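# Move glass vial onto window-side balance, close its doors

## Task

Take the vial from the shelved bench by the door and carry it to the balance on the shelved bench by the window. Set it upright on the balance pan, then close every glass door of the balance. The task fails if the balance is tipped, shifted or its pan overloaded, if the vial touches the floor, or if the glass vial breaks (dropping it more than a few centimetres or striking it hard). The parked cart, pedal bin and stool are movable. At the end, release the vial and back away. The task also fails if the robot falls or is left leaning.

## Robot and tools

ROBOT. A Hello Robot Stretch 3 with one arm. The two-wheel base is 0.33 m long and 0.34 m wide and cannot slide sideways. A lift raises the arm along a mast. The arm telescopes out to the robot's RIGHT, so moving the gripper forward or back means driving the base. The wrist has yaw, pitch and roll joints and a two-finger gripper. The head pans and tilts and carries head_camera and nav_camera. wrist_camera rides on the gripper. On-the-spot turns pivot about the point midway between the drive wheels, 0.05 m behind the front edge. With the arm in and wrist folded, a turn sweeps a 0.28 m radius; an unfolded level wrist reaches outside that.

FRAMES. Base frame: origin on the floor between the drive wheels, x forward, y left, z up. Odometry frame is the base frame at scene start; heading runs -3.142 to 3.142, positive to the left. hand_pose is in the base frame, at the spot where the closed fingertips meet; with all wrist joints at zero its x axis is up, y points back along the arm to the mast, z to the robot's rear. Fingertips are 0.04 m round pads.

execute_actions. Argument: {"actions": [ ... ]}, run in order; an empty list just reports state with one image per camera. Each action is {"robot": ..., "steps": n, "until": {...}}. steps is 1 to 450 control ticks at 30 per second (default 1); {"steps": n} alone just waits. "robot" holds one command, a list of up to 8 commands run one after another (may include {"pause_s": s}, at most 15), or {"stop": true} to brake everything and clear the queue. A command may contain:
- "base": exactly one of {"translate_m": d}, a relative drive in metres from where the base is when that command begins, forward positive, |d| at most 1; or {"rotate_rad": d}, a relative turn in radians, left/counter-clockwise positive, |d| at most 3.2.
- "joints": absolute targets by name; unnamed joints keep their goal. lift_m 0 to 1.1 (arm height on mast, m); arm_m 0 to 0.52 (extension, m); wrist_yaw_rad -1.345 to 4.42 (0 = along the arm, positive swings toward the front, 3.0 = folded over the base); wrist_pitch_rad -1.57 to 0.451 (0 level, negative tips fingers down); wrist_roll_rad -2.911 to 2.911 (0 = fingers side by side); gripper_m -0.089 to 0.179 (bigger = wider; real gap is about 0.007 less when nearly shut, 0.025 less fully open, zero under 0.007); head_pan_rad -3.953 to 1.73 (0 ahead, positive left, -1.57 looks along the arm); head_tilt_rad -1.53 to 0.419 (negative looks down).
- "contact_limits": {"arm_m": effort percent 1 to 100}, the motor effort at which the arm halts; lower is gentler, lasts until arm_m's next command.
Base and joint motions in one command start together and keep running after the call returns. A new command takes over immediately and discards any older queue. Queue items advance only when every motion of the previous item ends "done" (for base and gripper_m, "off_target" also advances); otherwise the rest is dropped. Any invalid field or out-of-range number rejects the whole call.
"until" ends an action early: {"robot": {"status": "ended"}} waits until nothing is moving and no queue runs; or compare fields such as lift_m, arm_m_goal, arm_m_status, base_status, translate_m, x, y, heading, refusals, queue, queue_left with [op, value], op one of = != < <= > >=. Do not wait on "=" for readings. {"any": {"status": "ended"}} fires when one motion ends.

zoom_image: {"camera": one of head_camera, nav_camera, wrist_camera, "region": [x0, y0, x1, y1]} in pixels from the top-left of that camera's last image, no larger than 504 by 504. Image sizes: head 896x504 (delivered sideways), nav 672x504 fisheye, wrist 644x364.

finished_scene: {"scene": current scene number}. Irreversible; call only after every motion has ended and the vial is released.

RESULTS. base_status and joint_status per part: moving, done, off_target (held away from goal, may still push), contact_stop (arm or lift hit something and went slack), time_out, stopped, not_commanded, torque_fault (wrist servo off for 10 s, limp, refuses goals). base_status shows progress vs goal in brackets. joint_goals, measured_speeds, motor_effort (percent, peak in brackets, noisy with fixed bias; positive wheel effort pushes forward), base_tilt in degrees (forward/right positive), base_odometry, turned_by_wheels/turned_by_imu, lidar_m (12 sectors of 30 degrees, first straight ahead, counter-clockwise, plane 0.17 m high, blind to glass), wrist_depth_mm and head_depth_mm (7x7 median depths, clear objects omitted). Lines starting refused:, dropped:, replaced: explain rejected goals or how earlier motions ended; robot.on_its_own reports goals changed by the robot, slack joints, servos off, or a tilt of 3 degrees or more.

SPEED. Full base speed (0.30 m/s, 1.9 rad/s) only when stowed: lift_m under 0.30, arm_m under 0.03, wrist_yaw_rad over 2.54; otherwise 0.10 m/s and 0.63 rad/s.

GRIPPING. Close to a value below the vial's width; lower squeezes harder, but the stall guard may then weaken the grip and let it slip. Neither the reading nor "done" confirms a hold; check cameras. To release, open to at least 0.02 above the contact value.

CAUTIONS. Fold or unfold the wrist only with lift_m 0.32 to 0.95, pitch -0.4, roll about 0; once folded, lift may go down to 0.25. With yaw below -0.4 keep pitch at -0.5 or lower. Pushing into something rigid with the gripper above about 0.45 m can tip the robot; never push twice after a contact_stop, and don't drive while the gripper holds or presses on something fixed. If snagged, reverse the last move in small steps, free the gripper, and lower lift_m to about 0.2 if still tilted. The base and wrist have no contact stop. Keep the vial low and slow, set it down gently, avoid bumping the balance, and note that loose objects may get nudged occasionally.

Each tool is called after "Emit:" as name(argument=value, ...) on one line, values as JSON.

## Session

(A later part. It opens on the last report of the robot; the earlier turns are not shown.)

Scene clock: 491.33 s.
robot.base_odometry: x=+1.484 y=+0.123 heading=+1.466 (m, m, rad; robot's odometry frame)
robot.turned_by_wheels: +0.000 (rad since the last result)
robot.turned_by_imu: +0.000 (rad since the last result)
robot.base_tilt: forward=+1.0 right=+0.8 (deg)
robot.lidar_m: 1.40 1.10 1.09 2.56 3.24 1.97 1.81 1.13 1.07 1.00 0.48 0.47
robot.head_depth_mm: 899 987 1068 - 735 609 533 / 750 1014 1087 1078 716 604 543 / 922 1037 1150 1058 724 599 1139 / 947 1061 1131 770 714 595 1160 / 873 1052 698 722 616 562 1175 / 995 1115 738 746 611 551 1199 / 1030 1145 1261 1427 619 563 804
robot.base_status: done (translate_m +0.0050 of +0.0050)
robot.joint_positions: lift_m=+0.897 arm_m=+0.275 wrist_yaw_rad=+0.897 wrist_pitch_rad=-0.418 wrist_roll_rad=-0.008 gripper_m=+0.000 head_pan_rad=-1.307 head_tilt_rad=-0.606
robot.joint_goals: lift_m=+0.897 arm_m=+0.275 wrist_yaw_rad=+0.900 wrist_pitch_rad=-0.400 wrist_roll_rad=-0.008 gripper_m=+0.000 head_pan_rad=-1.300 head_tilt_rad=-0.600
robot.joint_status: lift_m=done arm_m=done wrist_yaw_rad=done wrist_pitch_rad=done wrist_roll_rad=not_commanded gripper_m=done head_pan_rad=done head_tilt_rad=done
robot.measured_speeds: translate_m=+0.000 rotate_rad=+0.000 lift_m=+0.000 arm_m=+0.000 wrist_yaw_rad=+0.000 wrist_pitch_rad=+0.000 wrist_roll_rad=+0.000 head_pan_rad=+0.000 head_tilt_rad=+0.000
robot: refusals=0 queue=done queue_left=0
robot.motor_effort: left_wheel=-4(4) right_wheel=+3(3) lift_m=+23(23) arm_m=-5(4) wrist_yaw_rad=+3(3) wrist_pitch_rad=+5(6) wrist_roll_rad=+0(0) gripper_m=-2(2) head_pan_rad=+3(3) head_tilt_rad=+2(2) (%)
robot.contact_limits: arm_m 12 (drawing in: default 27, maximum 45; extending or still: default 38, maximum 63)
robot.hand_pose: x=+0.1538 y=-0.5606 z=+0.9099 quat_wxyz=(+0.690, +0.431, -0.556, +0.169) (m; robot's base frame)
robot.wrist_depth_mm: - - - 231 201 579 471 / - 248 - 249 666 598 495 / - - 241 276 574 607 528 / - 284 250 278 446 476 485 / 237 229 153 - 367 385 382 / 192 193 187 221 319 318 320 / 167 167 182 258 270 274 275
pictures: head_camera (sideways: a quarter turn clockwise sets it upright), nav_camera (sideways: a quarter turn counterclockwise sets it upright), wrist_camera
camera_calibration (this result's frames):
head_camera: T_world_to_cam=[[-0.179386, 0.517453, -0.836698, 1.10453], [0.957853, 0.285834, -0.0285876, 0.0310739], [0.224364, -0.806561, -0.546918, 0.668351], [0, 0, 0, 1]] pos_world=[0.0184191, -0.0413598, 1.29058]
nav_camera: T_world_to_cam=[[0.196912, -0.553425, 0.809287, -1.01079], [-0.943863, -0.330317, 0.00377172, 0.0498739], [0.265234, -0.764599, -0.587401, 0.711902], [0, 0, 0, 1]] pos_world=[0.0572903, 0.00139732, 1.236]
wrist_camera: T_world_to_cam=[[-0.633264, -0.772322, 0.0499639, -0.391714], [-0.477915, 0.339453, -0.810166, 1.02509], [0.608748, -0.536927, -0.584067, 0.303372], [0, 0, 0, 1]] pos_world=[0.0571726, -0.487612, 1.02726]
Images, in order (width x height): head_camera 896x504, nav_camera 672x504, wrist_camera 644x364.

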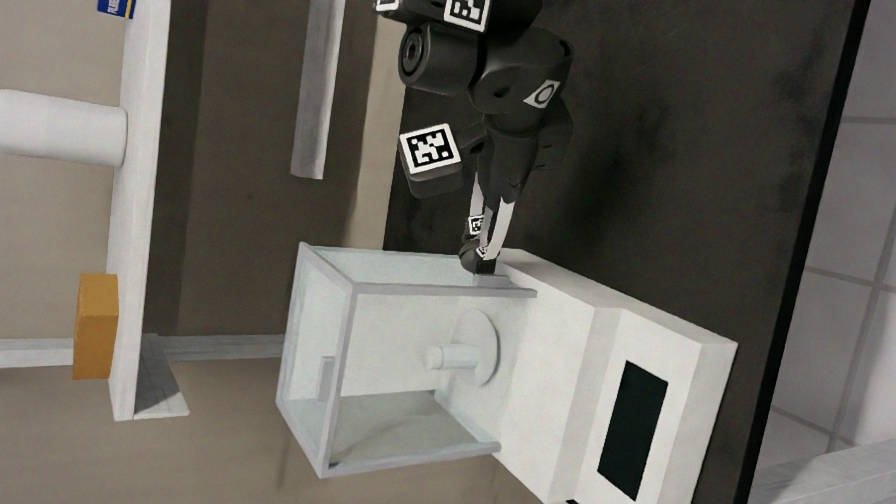

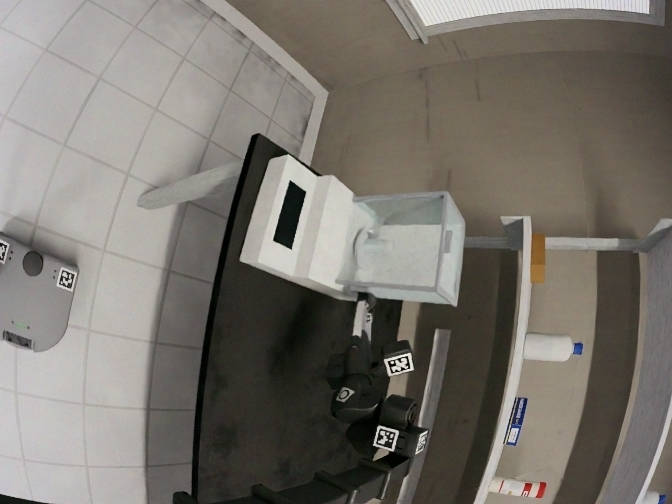

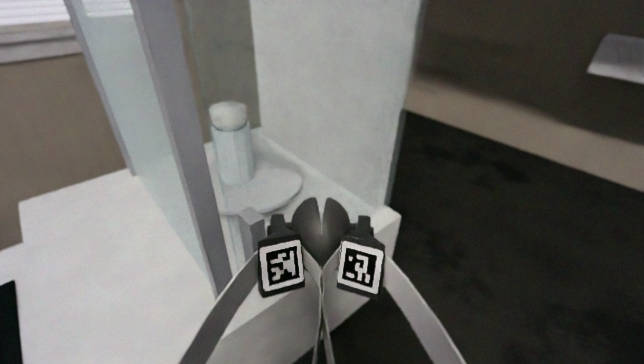

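Emit:
execute_actions(actions=[{"robot": {"joints": {"arm_m": 0.267}, "contact_limits": {"arm_m": 12}}, "steps": 150, "until": {"robot": {"status": "ended"}}}])

Emit:
zoom_image(camera="wrist_camera", region=[130, 60, 430, 320])

Scene clock: 493.63 s.
robot.base_odometry: x=+1.484 y=+0.123 heading=+1.466 (m, m, rad; robot's odometry frame)
robot.turned_by_wheels: +0.000 (rad since the last result)
robot.turned_by_imu: +0.000 (rad since the last result)
robot.base_tilt: forward=+0.9 right=+0.6 (deg)
robot.lidar_m: 1.40 1.10 1.09 2.56 3.24 1.97 1.81 1.13 1.07 1.00 0.48 0.47
robot.head_depth_mm: 901 991 1068 - 722 610 533 / 750 1012 1085 1079 704 604 542 / 923 1032 1150 1085 723 601 1140 / 948 1059 1133 941 710 595 1154 / 875 1051 698 721 616 561 1182 / 991 1118 738 747 611 551 1196 / 1036 1148 1269 1423 619 562 801
robot.base_status: done (translate_m +0.0050 of +0.0050)
robot.joint_positions: lift_m=+0.897 arm_m=+0.267 wrist_yaw_rad=+0.896 wrist_pitch_rad=-0.418 wrist_roll_rad=-0.008 gripper_m=+0.000 head_pan_rad=-1.307 head_tilt_rad=-0.606
robot.joint_goals: lift_m=+0.897 arm_m=+0.267 wrist_yaw_rad=+0.900 wrist_pitch_rad=-0.400 wrist_roll_rad=-0.008 gripper_m=+0.000 head_pan_rad=-1.300 head_tilt_rad=-0.600
robot.joint_status: lift_m=done arm_m=done wrist_yaw_rad=done wrist_pitch_rad=done wrist_roll_rad=not_commanded gripper_m=done head_pan_rad=done head_tilt_rad=done
robot.measured_speeds: translate_m=+0.000 rotate_rad=+0.000 lift_m=+0.000 arm_m=+0.000 wrist_yaw_rad=+0.000 wrist_pitch_rad=+0.000 wrist_roll_rad=+0.000 head_pan_rad=+0.000 head_tilt_rad=+0.000
robot: refusals=0 queue=done queue_left=0
robot.motor_effort: left_wheel=-4(4) right_wheel=+4(3) lift_m=+23(23) arm_m=-6(5) wrist_yaw_rad=+3(4) wrist_pitch_rad=+5(5) wrist_roll_rad=+0(0) gripper_m=-1(4) head_pan_rad=+3(4) head_tilt_rad=+3(2) (%)
robot.contact_limits: arm_m 12 (drawing in: default 27, maximum 45; extending or still: default 38, maximum 63)
robot.hand_pose: x=+0.1537 y=-0.5527 z=+0.9099 quat_wxyz=(+0.690, +0.431, -0.557, +0.169) (m; robot's base frame)
robot.wrist_depth_mm: - - - 240 204 574 489 / - - - 262 668 622 509 / - - 238 290 547 613 536 / - 282 251 277 444 470 478 / 247 229 159 - 367 384 388 / 198 193 189 221 321 317 323 / 176 167 181 255 271 274 277
pictures: head_camera (sideways: a quarter turn clockwise sets it upright), nav_camera (sideways: a quarter turn counterclockwise sets it upright), wrist_camera
camera_calibration (this result's frames):
head_camera: T_world_to_cam=[[-0.179386, 0.517453, -0.836698, 1.10453], [0.957853, 0.285834, -0.0285875, 0.0310739], [0.224364, -0.806561, -0.546918, 0.668352], [0, 0, 0, 1]] pos_world=[0.0184191, -0.0413598, 1.29058]
nav_camera: T_world_to_cam=[[0.196912, -0.553426, 0.809287, -1.01079], [-0.943863, -0.330317, 0.00377171, 0.0498739], [0.265234, -0.764599, -0.587401, 0.711902], [0, 0, 0, 1]] pos_world=[0.0572903, 0.00139734, 1.236]
wrist_camera: T_world_to_cam=[[-0.633531, -0.772103, 0.0499641, -0.385453], [-0.477798, 0.339618, -0.810166, 1.02245], [0.608562, -0.537138, -0.584068, 0.307575], [0, 0, 0, 1]] pos_world=[0.0571494, -0.479642, 1.02726]
Images, in order (width x height): head_camera 896x504, nav_camera 672x504, wrist_camera 644x364.

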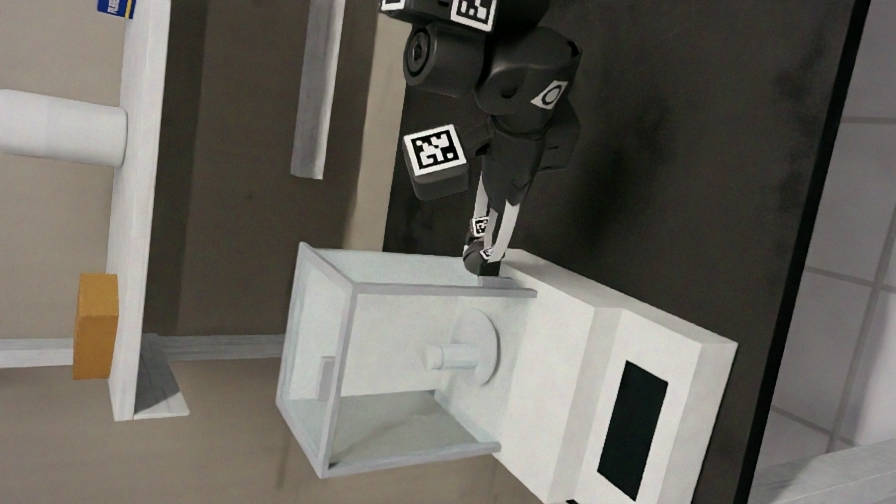

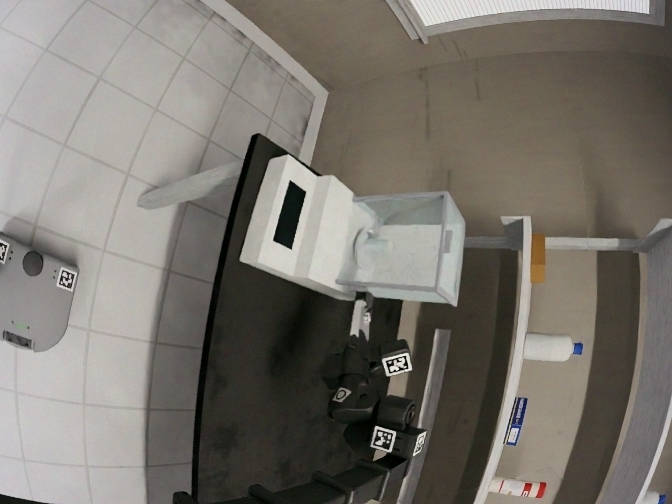

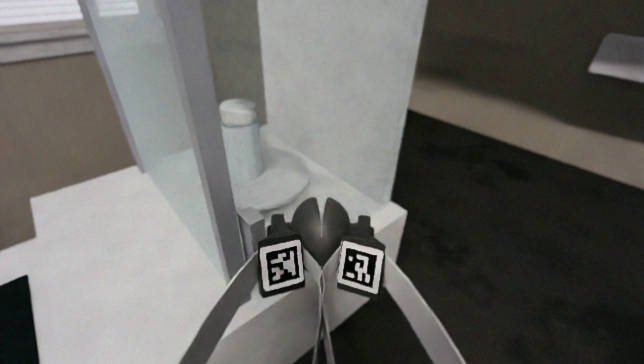

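Region (130, 60, 430, 320) of wrist_camera's 644x364 image, scaled by 1.680; it fills the top 437 rows of this view, and the rest is white.

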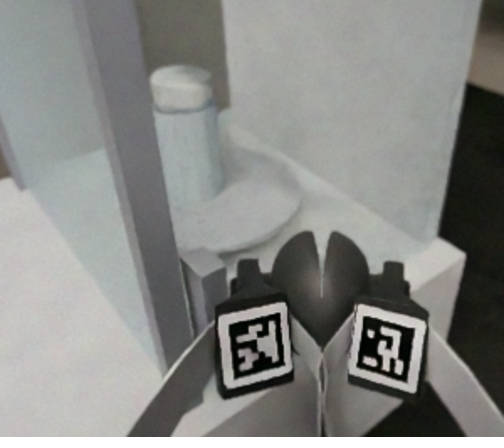

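Emit:
execute_actions(actions=[{"robot": {"joints": {"arm_m": 0.262}, "contact_limits": {"arm_m": 11}}, "steps": 150, "until": {"robot": {"status": "ended"}}}])

Emit:
zoom_image(camera="wrist_camera", region=[130, 60, 430, 320])

Scene clock: 495.90 s.
robot.base_odometry: x=+1.484 y=+0.123 heading=+1.466 (m, m, rad; robot's odometry frame)
robot.turned_by_wheels: +0.000 (rad since the last result)
robot.turned_by_imu: +0.000 (rad since the last result)
robot.base_tilt: forward=+1.0 right=+0.6 (deg)
robot.lidar_m: 1.40 1.10 1.09 2.56 3.24 1.97 1.81 1.13 1.07 1.00 0.48 0.47
robot.head_depth_mm: 898 984 1067 - 723 610 533 / 752 1015 1085 1080 705 604 543 / 923 1035 1149 1084 722 600 1140 / 949 1066 1130 937 715 595 1155 / 877 1048 700 722 616 561 1170 / 996 1117 739 746 612 552 1195 / 1032 1150 1260 1427 616 562 801
robot.base_status: done (translate_m +0.0050 of +0.0050)
robot.joint_positions: lift_m=+0.897 arm_m=+0.263 wrist_yaw_rad=+0.891 wrist_pitch_rad=-0.417 wrist_roll_rad=-0.008 gripper_m=+0.000 head_pan_rad=-1.307 head_tilt_rad=-0.606
robot.joint_goals: lift_m=+0.897 arm_m=+0.262 wrist_yaw_rad=+0.900 wrist_pitch_rad=-0.400 wrist_roll_rad=-0.008 gripper_m=+0.000 head_pan_rad=-1.300 head_tilt_rad=-0.600
robot.joint_status: lift_m=done arm_m=done wrist_yaw_rad=done wrist_pitch_rad=done wrist_roll_rad=not_commanded gripper_m=done head_pan_rad=done head_tilt_rad=done
robot.measured_speeds: translate_m=+0.000 rotate_rad=+0.000 lift_m=+0.000 arm_m=+0.000 wrist_yaw_rad=+0.000 wrist_pitch_rad=+0.000 wrist_roll_rad=+0.000 head_pan_rad=+0.000 head_tilt_rad=+0.000
robot: refusals=0 queue=done queue_left=0
robot.motor_effort: left_wheel=-5(5) right_wheel=+4(4) lift_m=+23(23) arm_m=-7(8) wrist_yaw_rad=+7(7) wrist_pitch_rad=+5(6) wrist_roll_rad=+0(0) gripper_m=-2(3) head_pan_rad=+4(4) head_tilt_rad=+3(2) (%)
robot.contact_limits: arm_m 11 (drawing in: default 27, maximum 45; extending or still: default 38, maximum 63)
robot.hand_pose: x=+0.1532 y=-0.5488 z=+0.9103 quat_wxyz=(+0.690, +0.429, -0.558, +0.168) (m; robot's base frame)
robot.wrist_depth_mm: - - - 246 207 566 479 / - - 333 264 232 616 514 / - - 241 293 551 622 532 / - 284 257 281 457 479 485 / 247 232 216 - 365 381 386 / 205 195 191 222 317 318 322 / 193 168 182 258 272 277 277
pictures: head_camera (sideways: a quarter turn clockwise sets it upright), nav_camera (sideways: a quarter turn counterclockwise sets it upright), wrist_camera
camera_calibration (this result's frames):
head_camera: T_world_to_cam=[[-0.179386, 0.517453, -0.836698, 1.10453], [0.957852, 0.285835, -0.0285876, 0.0310739], [0.224364, -0.806561, -0.546918, 0.668352], [0, 0, 0, 1]] pos_world=[0.0184191, -0.0413598, 1.29058]
nav_camera: T_world_to_cam=[[0.196912, -0.553425, 0.809287, -1.01079], [-0.943863, -0.330317, 0.00377171, 0.0498739], [0.265234, -0.764599, -0.587401, 0.711902], [0, 0, 0, 1]] pos_world=[0.0572903, 0.00139734, 1.236]
wrist_camera: T_world_to_cam=[[-0.637728, -0.768641, 0.0499428, -0.380314], [-0.474915, 0.341324, -0.811143, 1.02255], [0.606431, -0.541007, -0.582711, 0.307188], [0, 0, 0, 1]] pos_world=[0.0567989, -0.475155, 1.02743]
Images, in order (width x height): head_camera 896x504, nav_camera 672x504, wrist_camera 644x364.

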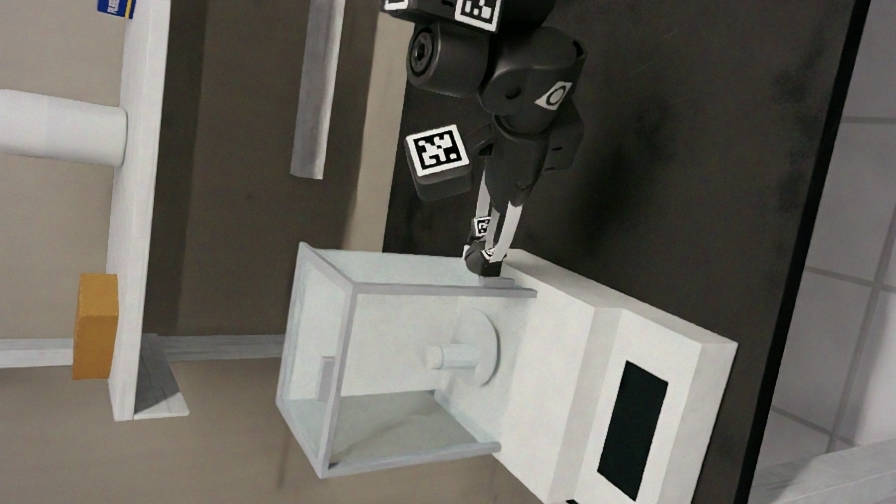

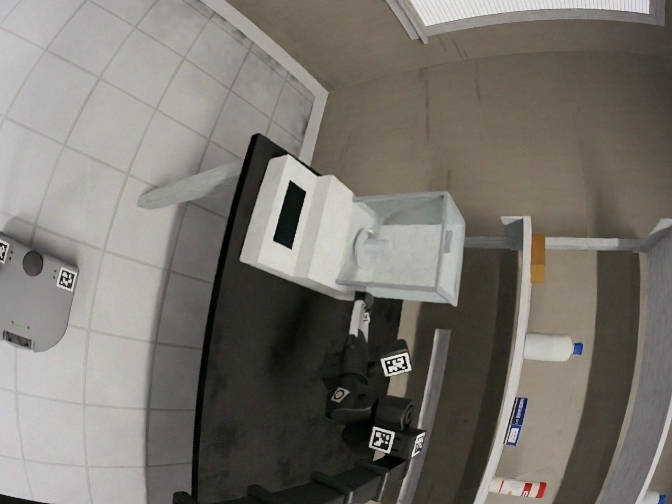

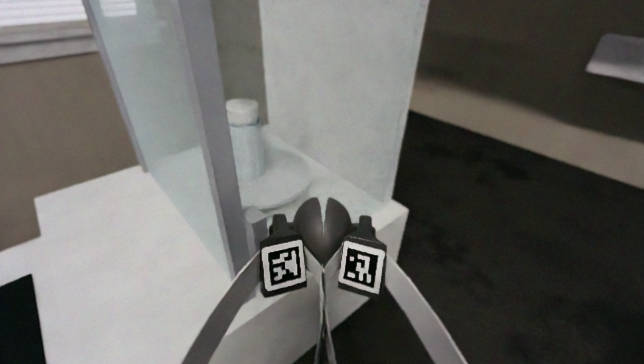

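Region (130, 60, 430, 320) of wrist_camera's 644x364 image, scaled by 1.680; it fills the top 437 rows of this view, and the rest is white.

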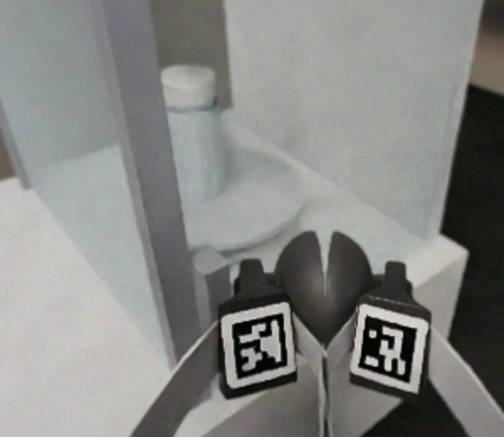

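Emit:
execute_actions(actions=[{"robot": [{"joints": {"arm_m": 0.268}}, {"base": {"translate_m": -0.03}}, {"joints": {"arm_m": 0.0, "wrist_yaw_rad": 0.3}}], "steps": 300, "until": {"robot": {"status": "ended"}}}])

Scene clock: 505.27 s.
robot.base_odometry: x=+1.481 y=+0.093 heading=+1.466 (m, m, rad; robot's odometry frame)
robot.turned_by_wheels: +0.000 (rad since the last result)
robot.turned_by_imu: +0.000 (rad since the last result)
robot.base_tilt: forward=+1.1 right=+0.6 (deg)
robot.lidar_m: 1.43 1.11 1.12 2.81 2.97 1.94 1.79 1.10 1.07 1.01 0.53 0.50
robot.head_depth_mm: 893 991 1069 1014 763 609 - / 905 1015 1087 1000 755 607 - / 769 1035 1124 993 748 - - / 950 1068 1165 940 739 595 1165 / 951 1075 693 725 648 590 1175 / 890 1096 723 748 611 553 1198 / 1029 1145 1256 1396 620 564 1118
robot.base_status: done (translate_m -0.0300 of -0.0300)
robot.joint_positions: lift_m=+0.897 arm_m=+0.000 wrist_yaw_rad=+0.302 wrist_pitch_rad=-0.417 wrist_roll_rad=-0.008 gripper_m=+0.000 head_pan_rad=-1.307 head_tilt_rad=-0.606
robot.joint_goals: lift_m=+0.897 arm_m=+0.000 wrist_yaw_rad=+0.300 wrist_pitch_rad=-0.400 wrist_roll_rad=-0.008 gripper_m=+0.000 head_pan_rad=-1.300 head_tilt_rad=-0.600
robot.joint_status: lift_m=done arm_m=done wrist_yaw_rad=done wrist_pitch_rad=done wrist_roll_rad=not_commanded gripper_m=done head_pan_rad=done head_tilt_rad=done
robot.measured_speeds: translate_m=+0.000 rotate_rad=+0.000 lift_m=+0.000 arm_m=+0.000 wrist_yaw_rad=+0.000 wrist_pitch_rad=+0.000 wrist_roll_rad=+0.000 head_pan_rad=+0.000 head_tilt_rad=+0.000
robot: refusals=0 queue=done queue_left=0
robot.motor_effort: left_wheel=-3(9) right_wheel=+3(4) lift_m=+22(23) arm_m=-5(5) wrist_yaw_rad=-1(7) wrist_pitch_rad=+5(5) wrist_roll_rad=+0(0) gripper_m=-2(3) head_pan_rad=+4(3) head_tilt_rad=+3(3) (%)
robot.hand_pose: x=+0.0452 y=-0.3598 z=+0.9102 quat_wxyz=(+0.709, +0.249, -0.659, -0.040) (m; robot's base frame)
robot.wrist_depth_mm: - 932 419 871 723 758 673 / - - 449 885 886 812 784 / - 368 391 612 616 640 639 / 325 303 370 470 480 472 481 / 280 285 359 - 375 385 394 / 255 257 312 302 321 321 322 / 271 263 269 273 273 274 278
pictures: head_camera (sideways: a quarter turn clockwise sets it upright), nav_camera (sideways: a quarter turn counterclockwise sets it upright), wrist_camera
camera_calibration (this result's frames):
head_camera: T_world_to_cam=[[-0.179436, 0.517375, -0.836736, 1.10458], [0.957817, 0.285953, -0.0285894, 0.0310764], [0.224475, -0.80657, -0.54686, 0.668276], [0, 0, 0, 1]] pos_world=[0.0184245, -0.041359, 1.29059]
nav_camera: T_world_to_cam=[[0.196967, -0.553347, 0.809328, -1.01084], [-0.943821, -0.330435, 0.00377675, 0.0498671], [0.26534, -0.764605, -0.587345, 0.711829], [0, 0, 0, 1]] pos_world=[0.0572913, 0.00139936, 1.236]
wrist_camera: T_world_to_cam=[[-0.957299, -0.284753, 0.0499417, -0.115327], [-0.205247, 0.547762, -0.811068, 0.968775], [0.203598, -0.786685, -0.582816, 0.404785], [0, 0, 0, 1]] pos_world=[0.00602224, -0.245059, 1.02742]
Images, in order (width x height): head_camera 896x504, nav_camera 672x504, wrist_camera 644x364.

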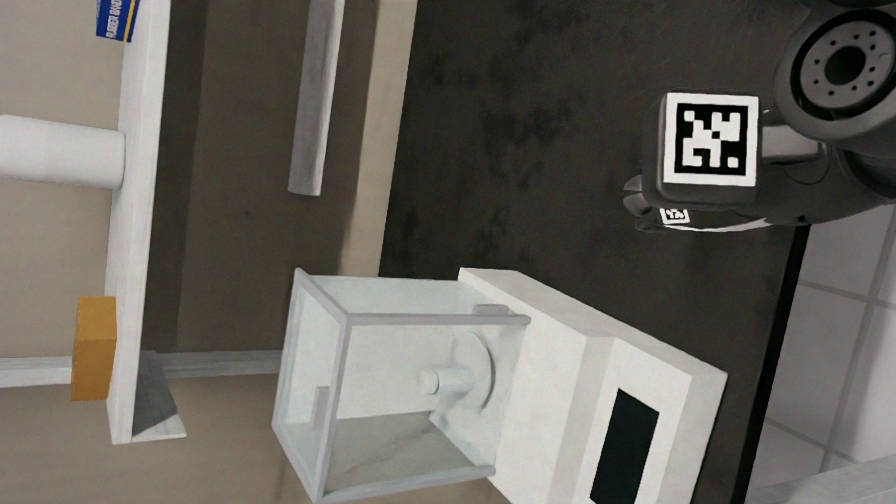

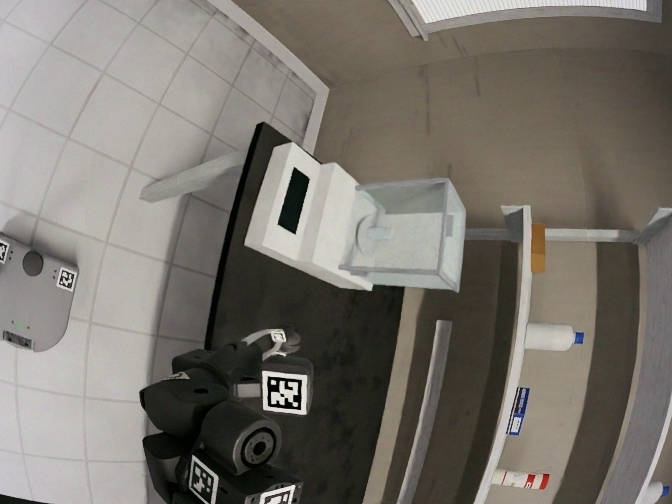

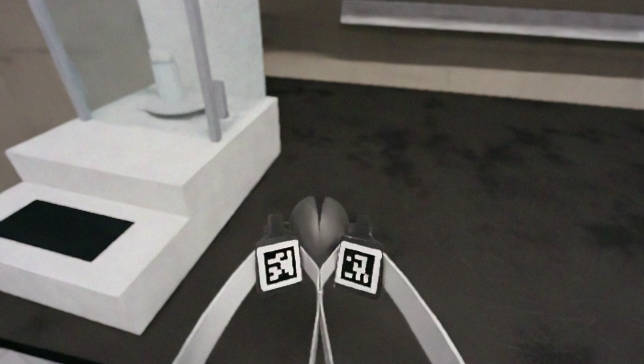

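Emit:
zoom_image(camera="head_camera", region=[260, 250, 560, 504])

Region (260, 250, 560, 504) of head_camera's 896x504 image, scaled by 1.680, with more detail than that image has; it fills the top 427 rows of this view, and the rest is white.

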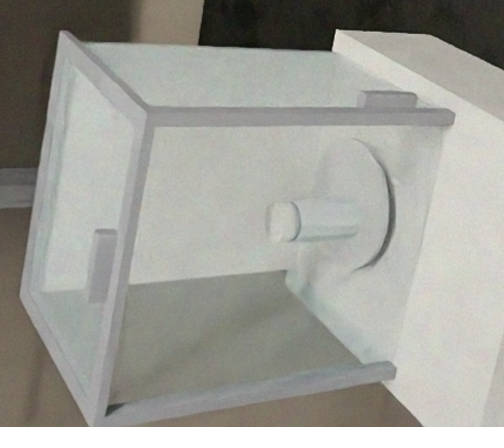

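Emit:
execute_actions(actions=[{"robot": [{"base": {"translate_m": 0.635}, "joints": {"wrist_pitch_rad": -0.5, "lift_m": 0.917, "wrist_yaw_rad": -0.9, "head_pan_rad": -1.9, "head_tilt_rad": -0.6}}, {"joints": {"arm_m": 0.295}, "contact_limits": {"arm_m": 14}}], "steps": 450, "until": {"robot": {"status": "ended"}}}])

Scene clock: 536.13 s.
robot.base_odometry: x=+1.547 y=+0.725 heading=+1.466 (m, m, rad; robot's odometry frame)
robot.turned_by_wheels: +0.000 (rad since the last result)
robot.turned_by_imu: +0.000 (rad since the last result)
robot.base_tilt: forward=+1.1 right=+0.4 (deg)
robot.lidar_m: 0.80 0.81 0.80 0.79 3.46 2.59 2.40 1.48 0.40 0.98 1.14 0.84
robot.head_depth_mm: 1067 1231 1241 972 657 - - / 840 1178 762 781 - - - / 989 1122 718 747 - 601 712 / 937 1082 1185 - 766 1407 1208 / 917 1007 1123 988 1407 1425 1209 / 879 983 1068 - 1434 1422 1193 / 877 962 1052 1167 1352 1418 1187
robot.base_status: done (translate_m +0.6350 of +0.6350)
robot.joint_positions: lift_m=+0.917 arm_m=+0.295 wrist_yaw_rad=-0.898 wrist_pitch_rad=-0.513 wrist_roll_rad=-0.008 gripper_m=+0.000 head_pan_rad=-1.893 head_tilt_rad=-0.606
robot.joint_goals: lift_m=+0.917 arm_m=+0.295 wrist_yaw_rad=-0.900 wrist_pitch_rad=-0.500 wrist_roll_rad=-0.008 gripper_m=+0.000 head_pan_rad=-1.900 head_tilt_rad=-0.600
robot.joint_status: lift_m=done arm_m=done wrist_yaw_rad=done wrist_pitch_rad=done wrist_roll_rad=not_commanded gripper_m=done head_pan_rad=done head_tilt_rad=done
robot.measured_speeds: translate_m=+0.000 rotate_rad=+0.000 lift_m=+0.000 arm_m=+0.000 wrist_yaw_rad=+0.000 wrist_pitch_rad=+0.000 wrist_roll_rad=+0.000 head_pan_rad=+0.000 head_tilt_rad=+0.000
robot: refusals=0 queue=done queue_left=0
robot.motor_effort: left_wheel=-3(5) right_wheel=+3(5) lift_m=+38(38) arm_m=+6(7) wrist_yaw_rad=-2(4) wrist_pitch_rad=+4(6) wrist_roll_rad=+0(0) gripper_m=-1(1) head_pan_rad=-4(38) head_tilt_rad=+2(4) (%)
robot.contact_limits: arm_m 14 (drawing in: default 27, maximum 45; extending or still: default 38, maximum 63)
robot.hand_pose: x=-0.1869 y=-0.5712 z=+0.9087 quat_wxyz=(+0.541, -0.133, -0.692, -0.460) (m; robot's base frame)
robot.wrist_depth_mm: 480 577 740 222 930 - - / 505 610 691 250 675 684 793 / 498 511 520 284 288 346 557 / 485 414 427 271 267 269 410 / 600 358 353 - 223 233 266 / 628 725 310 292 210 200 230 / 660 853 991 266 257 188 204
pictures: head_camera (sideways: a quarter turn clockwise sets it upright), nav_camera (sideways: a quarter turn counterclockwise sets it upright), wrist_camera
camera_calibration (this result's frames):
head_camera: T_world_to_cam=[[0.136726, 0.530264, -0.836736, 1.10266], [0.956101, -0.291639, -0.0285894, 0.0310869], [-0.259184, -0.796095, -0.54686, 0.671226], [0, 0, 0, 1]] pos_world=[-0.0065123, -0.0412721, 1.29059]
nav_camera: T_world_to_cam=[[-0.14202, -0.569929, 0.809328, -1.00877], [-0.969049, 0.24684, 0.00377675, 0.0500209], [-0.201927, -0.783742, -0.587345, 0.714679], [0, 0, 0, 1]] pos_world=[0.0495193, -0.0271527, 1.236]
wrist_camera: T_world_to_cam=[[-0.616146, 0.785984, 0.0509223, 0.27683], [0.495004, 0.436708, -0.75117, 1.04863], [-0.612646, -0.437623, -0.658142, 0.400155], [0, 0, 0, 1]] pos_world=[-0.103353, -0.50041, 1.03696]
Images, in order (width x height): head_camera 896x504, nav_camera 672x504, wrist_camera 644x364.

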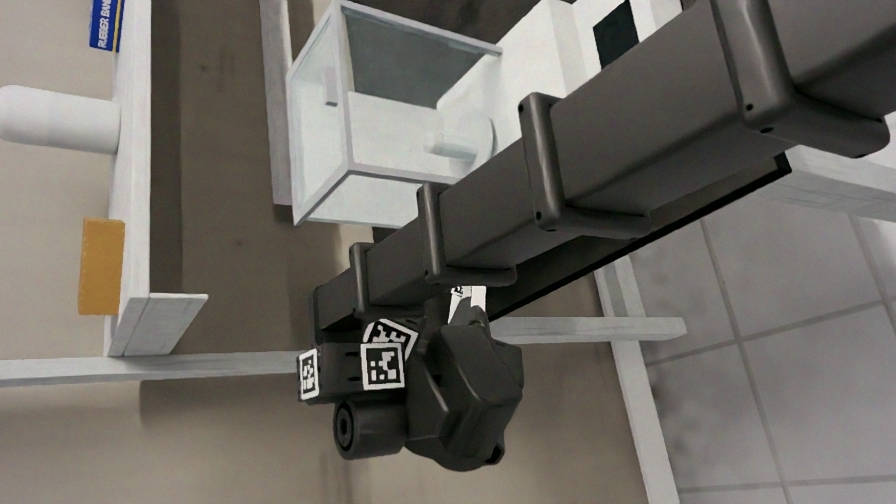

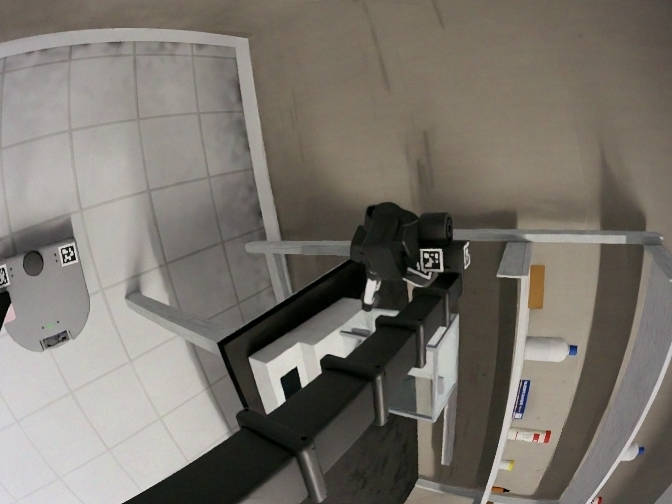

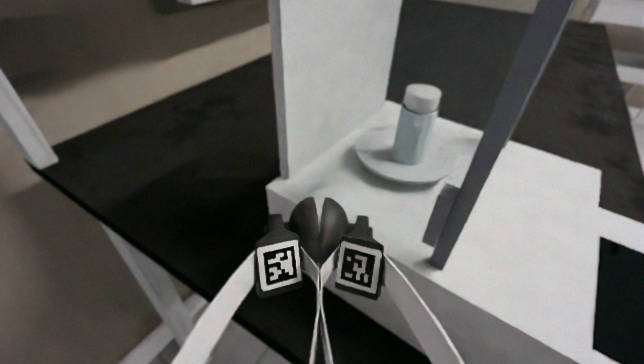

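Emit:
execute_actions(actions=[{"robot": {"base": {"translate_m": -0.04}}, "steps": 120, "until": {"robot": {"status": "ended"}}}])

Emit:
zoom_image(camera="wrist_camera", region=[230, 100, 500, 340])

Emit:
zoom_image(camera="nav_camera", region=[300, 250, 440, 370])

Scene clock: 544.13 s.
robot.base_odometry: x=+1.543 y=+0.685 heading=+1.467 (m, m, rad; robot's odometry frame)
robot.turned_by_wheels: +0.000 (rad since the last result)
robot.turned_by_imu: +0.000 (rad since the last result)
robot.base_tilt: forward=+1.1 right=+0.6 (deg)
robot.lidar_m: 0.84 0.85 0.80 0.80 3.44 2.55 2.37 1.49 0.38 0.97 1.14 0.88
robot.head_depth_mm: 1070 1239 1264 972 667 - - / 1016 1182 1191 814 - - - / 958 1132 723 749 - 566 709 / 947 1085 1125 - 715 649 1156 / 912 1040 1125 969 1250 1421 1206 / 881 952 1063 - 1440 1419 1200 / 882 965 1058 1174 1356 1415 1192
robot.base_status: done (translate_m -0.0400 of -0.0400)
robot.joint_positions: lift_m=+0.917 arm_m=+0.295 wrist_yaw_rad=-0.897 wrist_pitch_rad=-0.518 wrist_roll_rad=-0.008 gripper_m=+0.000 head_pan_rad=-1.893 head_tilt_rad=-0.606
robot.joint_goals: lift_m=+0.917 arm_m=+0.295 wrist_yaw_rad=-0.900 wrist_pitch_rad=-0.500 wrist_roll_rad=-0.008 gripper_m=+0.000 head_pan_rad=-1.900 head_tilt_rad=-0.600
robot.joint_status: lift_m=done arm_m=done wrist_yaw_rad=done wrist_pitch_rad=done wrist_roll_rad=not_commanded gripper_m=done head_pan_rad=done head_tilt_rad=done
robot.measured_speeds: translate_m=+0.000 rotate_rad=+0.000 lift_m=+0.000 arm_m=+0.000 wrist_yaw_rad=+0.000 wrist_pitch_rad=+0.000 wrist_roll_rad=+0.000 head_pan_rad=+0.000 head_tilt_rad=+0.000
robot: refusals=0 queue=done queue_left=0
robot.motor_effort: left_wheel=-1(8) right_wheel=-1(4) lift_m=+38(38) arm_m=+6(6) wrist_yaw_rad=-1(2) wrist_pitch_rad=+5(6) wrist_roll_rad=+1(0) gripper_m=-1(3) head_pan_rad=-4(4) head_tilt_rad=+2(2) (%)
robot.contact_limits: arm_m 14 (drawing in: default 27, maximum 45; extending or still: default 38, maximum 63)
robot.hand_pose: x=-0.1861 y=-0.5708 z=+0.9075 quat_wxyz=(+0.540, -0.131, -0.692, -0.461) (m; robot's base frame)
robot.wrist_depth_mm: 473 583 182 224 - 897 - / 510 615 207 252 703 246 796 / 498 506 469 281 307 498 538 / 407 413 400 260 241 265 444 / 559 348 343 - 214 229 266 / 632 314 302 225 185 199 226 / 687 855 264 257 188 174 201
pictures: head_camera (sideways: a quarter turn clockwise sets it upright), nav_camera (sideways: a quarter turn counterclockwise sets it upright), wrist_camera
camera_calibration (this result's frames):
head_camera: T_world_to_cam=[[0.136726, 0.530264, -0.836736, 1.10266], [0.956101, -0.291639, -0.0285894, 0.0310869], [-0.259184, -0.796095, -0.54686, 0.671226], [0, 0, 0, 1]] pos_world=[-0.0065123, -0.0412721, 1.29059]
nav_camera: T_world_to_cam=[[-0.14202, -0.569929, 0.809328, -1.00877], [-0.969049, 0.24684, 0.00377676, 0.0500209], [-0.201927, -0.783742, -0.587345, 0.714679], [0, 0, 0, 1]] pos_world=[0.0495193, -0.0271527, 1.236]
wrist_camera: T_world_to_cam=[[-0.616968, 0.785336, 0.0509619, 0.276485], [0.497815, 0.439602, -0.747617, 1.04621], [-0.609533, -0.435886, -0.662172, 0.40524], [0, 0, 0, 1]] pos_world=[-0.103227, -0.500411, 1.03641]
Images, in order (width x height): head_camera 896x504, nav_camera 672x504, wrist_camera 644x364.

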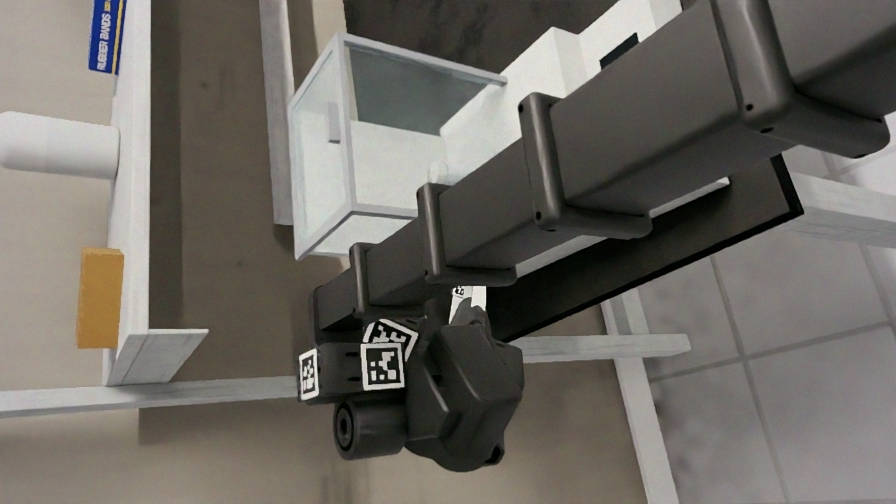

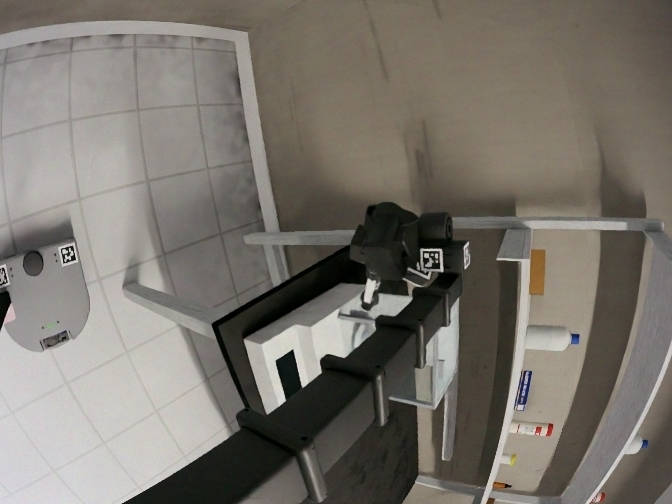

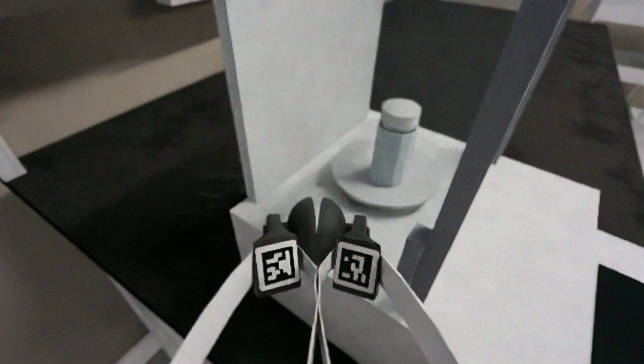

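Region (230, 100, 500, 340) of wrist_camera's 644x364 image, scaled by 1.867.

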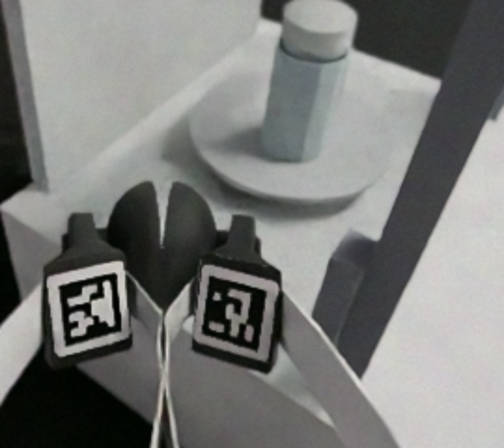

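Region (300, 250, 440, 370) of nav_camera's 672x504 image, scaled by 3.600, with more detail than that image has; it fills the top 432 rows of this view, and the rest is white.

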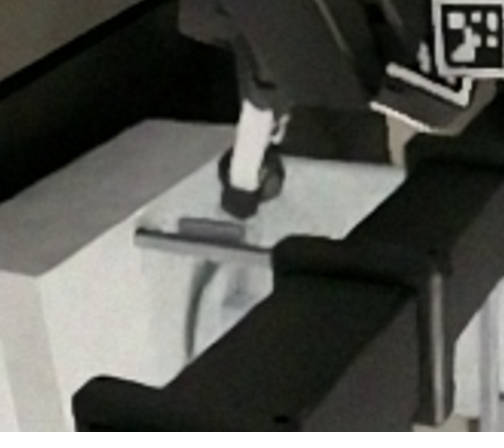

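Emit:
execute_actions(actions=[{"robot": {"joints": {"arm_m": 0.28}, "contact_limits": {"arm_m": 12}}, "steps": 120, "until": {"robot": {"status": "ended"}}}])

Emit:
zoom_image(camera="wrist_camera", region=[230, 100, 500, 340])

Scene clock: 546.67 s.
robot.base_odometry: x=+1.543 y=+0.685 heading=+1.467 (m, m, rad; robot's odometry frame)
robot.turned_by_wheels: +0.000 (rad since the last result)
robot.turned_by_imu: +0.000 (rad since the last result)
robot.base_tilt: forward=+1.1 right=+0.5 (deg)
robot.lidar_m: 0.84 0.85 0.80 0.80 3.42 2.55 2.36 1.49 0.38 0.97 1.14 0.89
robot.head_depth_mm: 1064 1226 1257 974 664 - - / 1020 1179 1194 815 - - - / 961 1125 720 755 - 568 706 / 949 1083 1122 - 714 649 1157 / 910 1039 1123 - 1248 1429 1204 / 882 953 1065 - 1445 1416 1195 / 878 962 1055 1168 1356 1408 1190
robot.base_status: done (translate_m -0.0400 of -0.0400)
robot.joint_positions: lift_m=+0.917 arm_m=+0.280 wrist_yaw_rad=-0.896 wrist_pitch_rad=-0.518 wrist_roll_rad=-0.008 gripper_m=+0.000 head_pan_rad=-1.893 head_tilt_rad=-0.606
robot.joint_goals: lift_m=+0.917 arm_m=+0.280 wrist_yaw_rad=-0.900 wrist_pitch_rad=-0.500 wrist_roll_rad=-0.008 gripper_m=+0.000 head_pan_rad=-1.900 head_tilt_rad=-0.600
robot.joint_status: lift_m=done arm_m=done wrist_yaw_rad=done wrist_pitch_rad=done wrist_roll_rad=not_commanded gripper_m=done head_pan_rad=done head_tilt_rad=done
robot.measured_speeds: translate_m=+0.000 rotate_rad=+0.000 lift_m=+0.000 arm_m=+0.000 wrist_yaw_rad=+0.000 wrist_pitch_rad=+0.000 wrist_roll_rad=+0.000 head_pan_rad=+0.000 head_tilt_rad=+0.000
robot: refusals=0 queue=done queue_left=0
robot.motor_effort: left_wheel=-1(1) right_wheel=+0(1) lift_m=+38(38) arm_m=-5(9) wrist_yaw_rad=-3(3) wrist_pitch_rad=+5(5) wrist_roll_rad=+0(0) gripper_m=-2(1) head_pan_rad=-4(3) head_tilt_rad=+1(2) (%)
robot.contact_limits: arm_m 12 (drawing in: default 27, maximum 45; extending or still: default 38, maximum 63)
robot.hand_pose: x=-0.1860 y=-0.5568 z=+0.9075 quat_wxyz=(+0.540, -0.131, -0.692, -0.460) (m; robot's base frame)
robot.wrist_depth_mm: 498 599 189 247 - 218 - / 515 626 214 275 692 633 794 / 509 501 246 284 220 514 560 / 409 411 388 260 249 279 436 / 591 344 329 - 215 230 276 / 650 318 299 224 196 198 240 / 688 869 265 256 188 172 212
pictures: head_camera (sideways: a quarter turn clockwise sets it upright), nav_camera (sideways: a quarter turn counterclockwise sets it upright), wrist_camera
camera_calibration (this result's frames):
head_camera: T_world_to_cam=[[0.136726, 0.530264, -0.836736, 1.10266], [0.956101, -0.291639, -0.0285894, 0.0310869], [-0.259184, -0.796095, -0.54686, 0.671226], [0, 0, 0, 1]] pos_world=[-0.0065123, -0.0412721, 1.29059]
nav_camera: T_world_to_cam=[[-0.14202, -0.569929, 0.809328, -1.00877], [-0.969049, 0.24684, 0.00377675, 0.0500209], [-0.201927, -0.783742, -0.587345, 0.714679], [0, 0, 0, 1]] pos_world=[0.0495193, -0.0271527, 1.236]
wrist_camera: T_world_to_cam=[[-0.617879, 0.78462, 0.0509619, 0.265035], [0.497304, 0.44018, -0.747616, 1.04021], [-0.609027, -0.436593, -0.662173, 0.411126], [0, 0, 0, 1]] pos_world=[-0.103157, -0.486338, 1.03641]
Images, in order (width x height): head_camera 896x504, nav_camera 672x504, wrist_camera 644x364.

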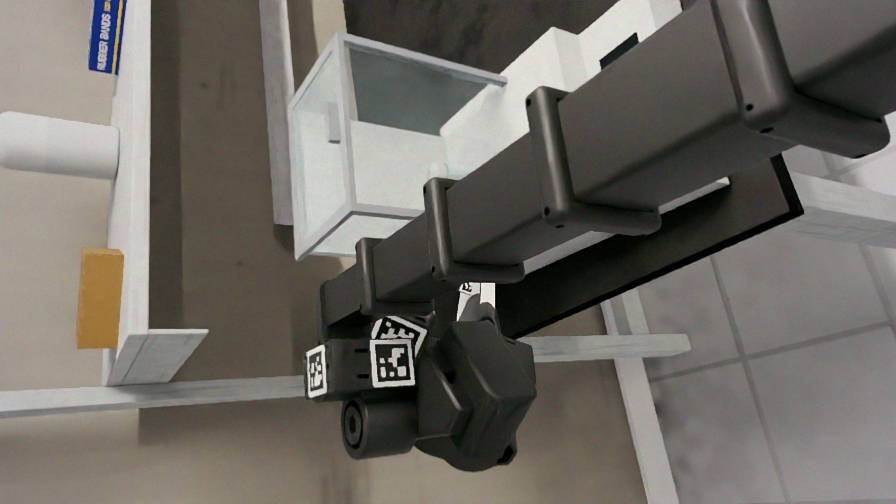

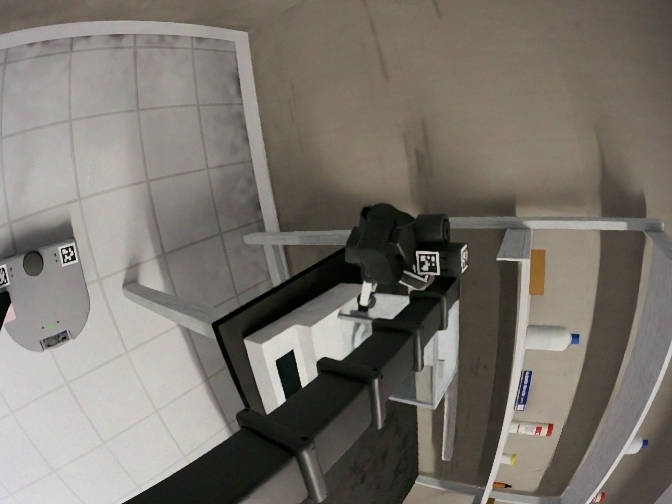

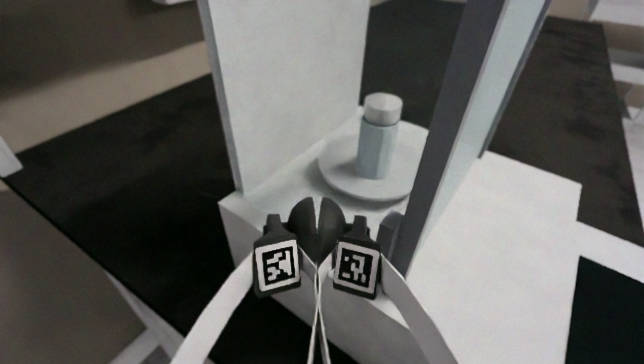

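Region (230, 100, 500, 340) of wrist_camera's 644x364 image, scaled by 1.867.

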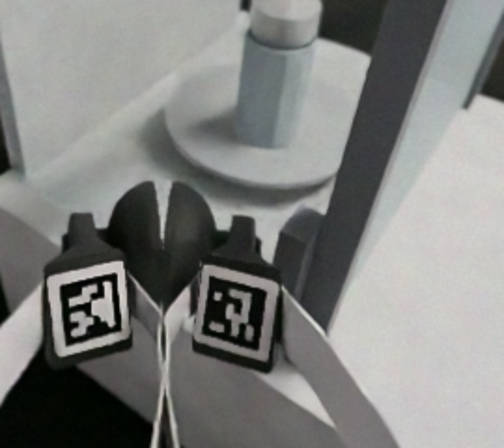

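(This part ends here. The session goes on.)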